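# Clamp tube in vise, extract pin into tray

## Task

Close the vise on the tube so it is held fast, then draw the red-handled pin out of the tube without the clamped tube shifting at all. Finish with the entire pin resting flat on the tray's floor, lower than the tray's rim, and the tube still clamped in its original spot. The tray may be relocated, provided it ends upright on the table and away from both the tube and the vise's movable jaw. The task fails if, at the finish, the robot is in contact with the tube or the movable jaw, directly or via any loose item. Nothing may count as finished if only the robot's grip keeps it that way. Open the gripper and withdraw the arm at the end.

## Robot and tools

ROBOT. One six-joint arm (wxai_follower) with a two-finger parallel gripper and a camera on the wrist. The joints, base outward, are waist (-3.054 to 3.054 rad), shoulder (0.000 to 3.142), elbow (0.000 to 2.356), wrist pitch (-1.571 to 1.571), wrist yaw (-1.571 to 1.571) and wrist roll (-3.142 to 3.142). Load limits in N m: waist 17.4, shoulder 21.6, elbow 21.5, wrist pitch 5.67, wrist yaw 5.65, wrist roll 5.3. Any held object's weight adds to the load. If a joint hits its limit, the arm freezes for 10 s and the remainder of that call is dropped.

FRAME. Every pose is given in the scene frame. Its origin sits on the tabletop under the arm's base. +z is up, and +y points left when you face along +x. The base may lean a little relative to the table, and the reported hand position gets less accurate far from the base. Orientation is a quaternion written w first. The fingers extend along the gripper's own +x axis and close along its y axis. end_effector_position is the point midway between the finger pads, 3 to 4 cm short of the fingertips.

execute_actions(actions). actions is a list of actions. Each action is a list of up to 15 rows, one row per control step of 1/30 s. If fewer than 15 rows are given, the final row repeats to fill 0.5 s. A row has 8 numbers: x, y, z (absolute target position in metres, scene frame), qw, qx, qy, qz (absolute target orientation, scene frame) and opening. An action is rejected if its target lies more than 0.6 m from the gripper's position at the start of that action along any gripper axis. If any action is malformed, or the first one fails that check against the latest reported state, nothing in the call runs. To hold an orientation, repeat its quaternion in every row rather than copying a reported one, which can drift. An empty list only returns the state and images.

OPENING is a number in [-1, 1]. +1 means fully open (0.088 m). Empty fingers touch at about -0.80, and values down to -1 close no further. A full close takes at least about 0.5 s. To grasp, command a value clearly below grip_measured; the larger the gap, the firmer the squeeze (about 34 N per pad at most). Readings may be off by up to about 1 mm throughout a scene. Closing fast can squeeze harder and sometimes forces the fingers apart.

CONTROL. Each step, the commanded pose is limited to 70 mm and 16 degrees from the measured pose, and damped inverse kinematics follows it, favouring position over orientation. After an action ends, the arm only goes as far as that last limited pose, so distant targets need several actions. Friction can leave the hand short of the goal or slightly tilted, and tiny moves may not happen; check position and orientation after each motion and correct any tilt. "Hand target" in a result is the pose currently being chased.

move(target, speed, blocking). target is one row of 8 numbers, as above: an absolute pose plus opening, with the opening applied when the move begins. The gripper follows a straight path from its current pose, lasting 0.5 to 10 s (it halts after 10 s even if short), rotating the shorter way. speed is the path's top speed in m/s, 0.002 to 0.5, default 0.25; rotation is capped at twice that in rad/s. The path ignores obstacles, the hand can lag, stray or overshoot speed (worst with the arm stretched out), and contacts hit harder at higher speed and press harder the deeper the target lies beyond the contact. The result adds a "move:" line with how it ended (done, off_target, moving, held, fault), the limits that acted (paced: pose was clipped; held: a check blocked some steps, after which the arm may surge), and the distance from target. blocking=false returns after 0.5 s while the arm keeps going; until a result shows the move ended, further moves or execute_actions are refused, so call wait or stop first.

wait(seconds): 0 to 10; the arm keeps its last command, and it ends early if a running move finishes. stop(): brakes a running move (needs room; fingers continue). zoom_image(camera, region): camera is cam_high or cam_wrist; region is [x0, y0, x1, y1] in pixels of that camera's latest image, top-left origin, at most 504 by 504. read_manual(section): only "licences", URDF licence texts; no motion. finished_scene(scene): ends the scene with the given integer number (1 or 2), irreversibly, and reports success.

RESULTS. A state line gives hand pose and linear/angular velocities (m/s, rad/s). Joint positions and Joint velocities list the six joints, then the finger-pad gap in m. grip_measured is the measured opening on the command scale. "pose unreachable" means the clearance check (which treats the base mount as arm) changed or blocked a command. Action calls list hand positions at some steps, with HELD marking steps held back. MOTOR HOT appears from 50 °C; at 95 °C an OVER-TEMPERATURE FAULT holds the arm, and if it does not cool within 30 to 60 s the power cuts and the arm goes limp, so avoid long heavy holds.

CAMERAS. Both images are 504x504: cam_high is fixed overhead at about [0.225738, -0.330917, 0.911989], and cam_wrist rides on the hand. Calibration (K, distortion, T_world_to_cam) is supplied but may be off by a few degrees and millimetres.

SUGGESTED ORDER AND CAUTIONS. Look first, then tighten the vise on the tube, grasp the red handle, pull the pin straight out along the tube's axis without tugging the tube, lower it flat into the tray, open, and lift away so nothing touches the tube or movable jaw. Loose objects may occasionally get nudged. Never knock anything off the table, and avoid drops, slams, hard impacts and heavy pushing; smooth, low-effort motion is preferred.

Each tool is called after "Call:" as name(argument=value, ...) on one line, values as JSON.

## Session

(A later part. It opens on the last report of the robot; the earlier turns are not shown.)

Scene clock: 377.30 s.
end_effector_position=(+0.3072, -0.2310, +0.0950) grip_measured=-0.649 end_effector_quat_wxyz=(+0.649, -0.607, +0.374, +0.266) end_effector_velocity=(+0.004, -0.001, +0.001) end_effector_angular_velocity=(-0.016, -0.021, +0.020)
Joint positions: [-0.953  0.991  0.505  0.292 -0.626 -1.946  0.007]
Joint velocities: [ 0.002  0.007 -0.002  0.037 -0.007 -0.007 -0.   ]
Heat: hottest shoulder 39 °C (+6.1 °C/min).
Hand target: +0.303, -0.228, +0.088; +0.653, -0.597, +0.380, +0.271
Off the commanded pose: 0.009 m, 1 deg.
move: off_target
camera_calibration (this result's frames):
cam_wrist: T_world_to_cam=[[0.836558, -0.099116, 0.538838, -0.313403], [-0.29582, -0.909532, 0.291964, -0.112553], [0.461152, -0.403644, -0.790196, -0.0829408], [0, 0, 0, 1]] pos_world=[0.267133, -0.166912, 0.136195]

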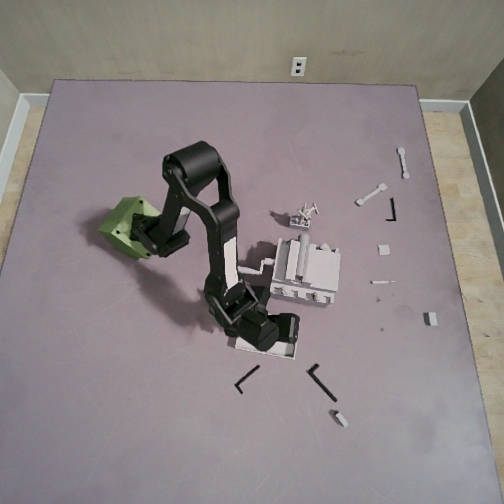

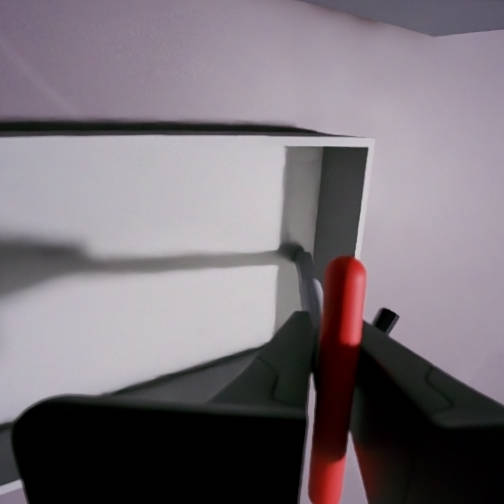

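Call:
execute_actions(actions=[[[0.303,-0.228,0.09,0.653,-0.597,0.38,0.271,-0.5]],[[0.303,-0.228,0.09,0.653,-0.597,0.38,0.271,-0.3]],[[0.303,-0.228,0.09,0.653,-0.597,0.38,0.271,-0.1]],[[0.303,-0.228,0.09,0.653,-0.597,0.38,0.271,0.15]],[[0.303,-0.228,0.09,0.653,-0.597,0.38,0.271,0.4]],[[0.303,-0.228,0.09,0.653,-0.597,0.38,0.271,0.7]],[[0.303,-0.228,0.09,0.653,-0.597,0.38,0.271,1]]])

Call:
move(target=[0.288,-0.226,0.07,0.653,-0.597,0.38,0.271,1], speed=0.015)

Scene clock: 387.73 s.
end_effector_position=(+0.3051, -0.2298, +0.0930) grip_measured=+0.987 end_effector_quat_wxyz=(+0.650, -0.602, +0.378, +0.268) end_effector_velocity=(-0.001, +0.003, -0.002) end_effector_angular_velocity=(+0.011, +0.004, +0.008)
Joint positions: [-0.952  0.992  0.502  0.285 -0.624 -1.946  0.087]
Joint velocities: [ 0.002  0.002 -0.002 -0.007 -0.007 -0.007  0.001]
Heat: hottest shoulder 37 °C (+1.0 °C/min).
Hand target: +0.303, -0.228, +0.090; +0.653, -0.597, +0.380, +0.271
Off the commanded pose: 0.004 m, 1 deg.
Step readings (end_effector_position; steps 1 to 15: 1st action; 16 to 30: 2nd action; 31 to 45: 3rd action; 46 to 60: 4th action; 61 to 75: 5th action; 76 to 90: 6th action; 91 to 105: 7th action):
0: (+0.3073, -0.2311, +0.0947)
1: (+0.3073, -0.2311, +0.0947)
2: (+0.3073, -0.2311, +0.0947)
4: (+0.3063, -0.2305, +0.0939)
8: (+0.3051, -0.2298, +0.0930)
15: (+0.3051, -0.2298, +0.0930)
16: (+0.3051, -0.2298, +0.0930)
17: (+0.3051, -0.2298, +0.0930)
19: (+0.3051, -0.2298, +0.0930)
23: (+0.3051, -0.2298, +0.0930)
30: (+0.3051, -0.2298, +0.0930)
31: (+0.3051, -0.2298, +0.0930)
32: (+0.3051, -0.2298, +0.0930)
34: (+0.3051, -0.2298, +0.0930)
38: (+0.3051, -0.2298, +0.0930)
45: (+0.3051, -0.2298, +0.0930)
46: (+0.3051, -0.2298, +0.0930)
47: (+0.3051, -0.2298, +0.0930)
49: (+0.3051, -0.2298, +0.0930)
53: (+0.3051, -0.2298, +0.0930)
60: (+0.3051, -0.2298, +0.0930)
61: (+0.3051, -0.2298, +0.0930)
62: (+0.3051, -0.2298, +0.0930)
64: (+0.3051, -0.2298, +0.0930)
68: (+0.3051, -0.2298, +0.0930)
75: (+0.3051, -0.2298, +0.0930)
76: (+0.3051, -0.2298, +0.0930)
77: (+0.3051, -0.2298, +0.0930)
79: (+0.3051, -0.2298, +0.0930)
83: (+0.3051, -0.2298, +0.0930)
90: (+0.3051, -0.2298, +0.0930)
91: (+0.3051, -0.2298, +0.0930)
92: (+0.3051, -0.2298, +0.0930)
94: (+0.3051, -0.2298, +0.0930)
98: (+0.3051, -0.2298, +0.0930)
105: end_effector_position above
camera_calibration (this result's frames):
cam_wrist: T_world_to_cam=[[0.840681, -0.107274, 0.530799, -0.31277], [-0.297716, -0.910319, 0.28755, -0.11062], [0.452349, -0.399765, -0.797225, -0.0788007], [0, 0, 0, 1]] pos_world=[0.265652, -0.165754, 0.135005]

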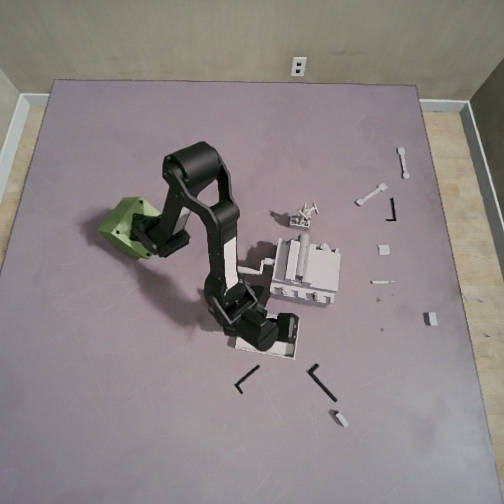

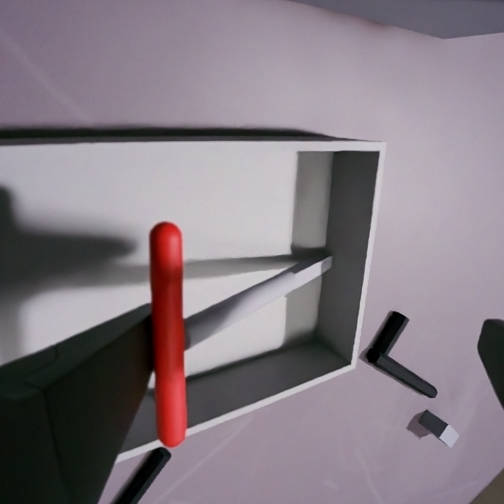

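Scene clock: 389.87 s.
end_effector_position=(+0.2923, -0.2272, +0.0741) grip_measured=+0.989 end_effector_quat_wxyz=(+0.651, -0.602, +0.376, +0.268) end_effector_velocity=(-0.001, +0.004, -0.001) end_effector_angular_velocity=(+0.009, +0.000, +0.024)
Joint positions: [-0.962  1.069  0.44   0.424 -0.636 -1.946  0.087]
Joint velocities: [-0.002  0.002 -0.002 -0.007 -0.022 -0.022 -0.   ]
Heat: hottest shoulder 36 °C (-1.0 °C/min).
Hand target: +0.288, -0.226, +0.070; +0.653, -0.597, +0.380, +0.271
Off the commanded pose: 0.006 m, 1 deg.
move: done
camera_calibration (this result's frames):
cam_wrist: T_world_to_cam=[[0.838778, -0.107208, 0.533814, -0.291377], [-0.298137, -0.910814, 0.285537, -0.106488], [0.455593, -0.398652, -0.795934, -0.0877969], [0, 0, 0, 1]] pos_world=[0.252652, -0.163229, 0.116067]

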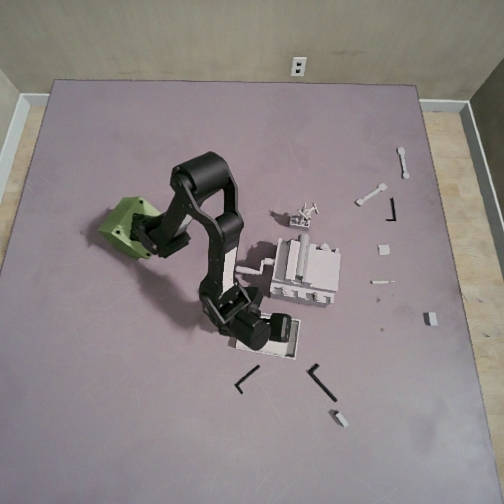

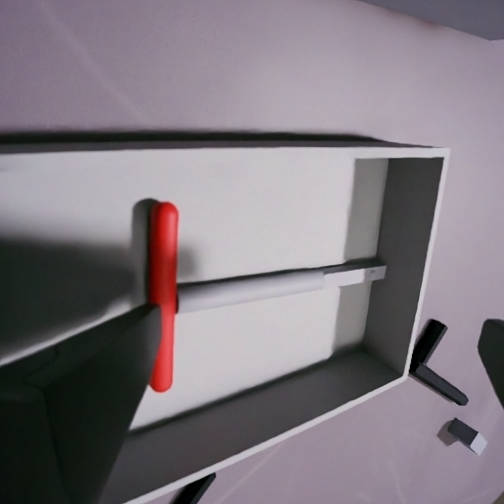

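Call:
move(target=[0.27,-0.24,0.2,0.62,-0.55,0.44,0.34,1], speed=0.1)

Scene clock: 394.60 s.
end_effector_position=(+0.2700, -0.2374, +0.1997) grip_measured=+0.989 end_effector_quat_wxyz=(+0.621, -0.552, +0.441, +0.340) end_effector_velocity=(-0.003, +0.004, -0.001) end_effector_angular_velocity=(+0.033, +0.006, +0.000)
Joint positions: [-1.38   0.786  0.889 -0.757 -0.904 -2.369  0.087]
Joint velocities: [-0.012  0.012  0.007 -0.051 -0.022 -0.037 -0.   ]
Heat: hottest shoulder 36 °C (-4.0 °C/min).
Hand target: +0.270, -0.239, +0.200; +0.621, -0.551, +0.441, +0.340
Off the commanded pose: 0.003 m, 0 deg.
move: done
camera_calibration (this result's frames):
cam_wrist: T_world_to_cam=[[0.934236, -0.133999, 0.330525, -0.332297], [-0.238433, -0.923859, 0.29939, -0.180291], [0.265241, -0.358509, -0.895052, 0.098912], [0, 0, 0, 1]] pos_world=[0.241221, -0.17563, 0.252341]

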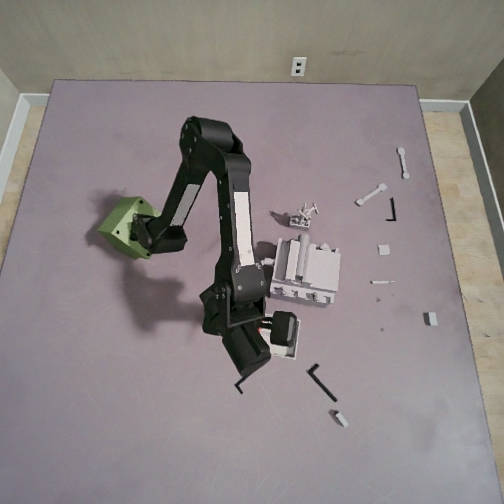

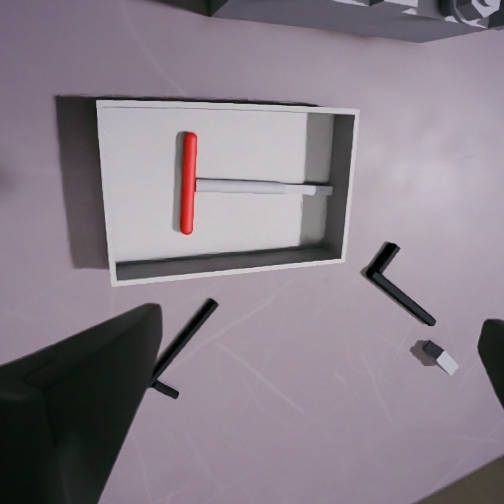

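Call:
finished_scene(scene=2)

The scene is finished: the task was done.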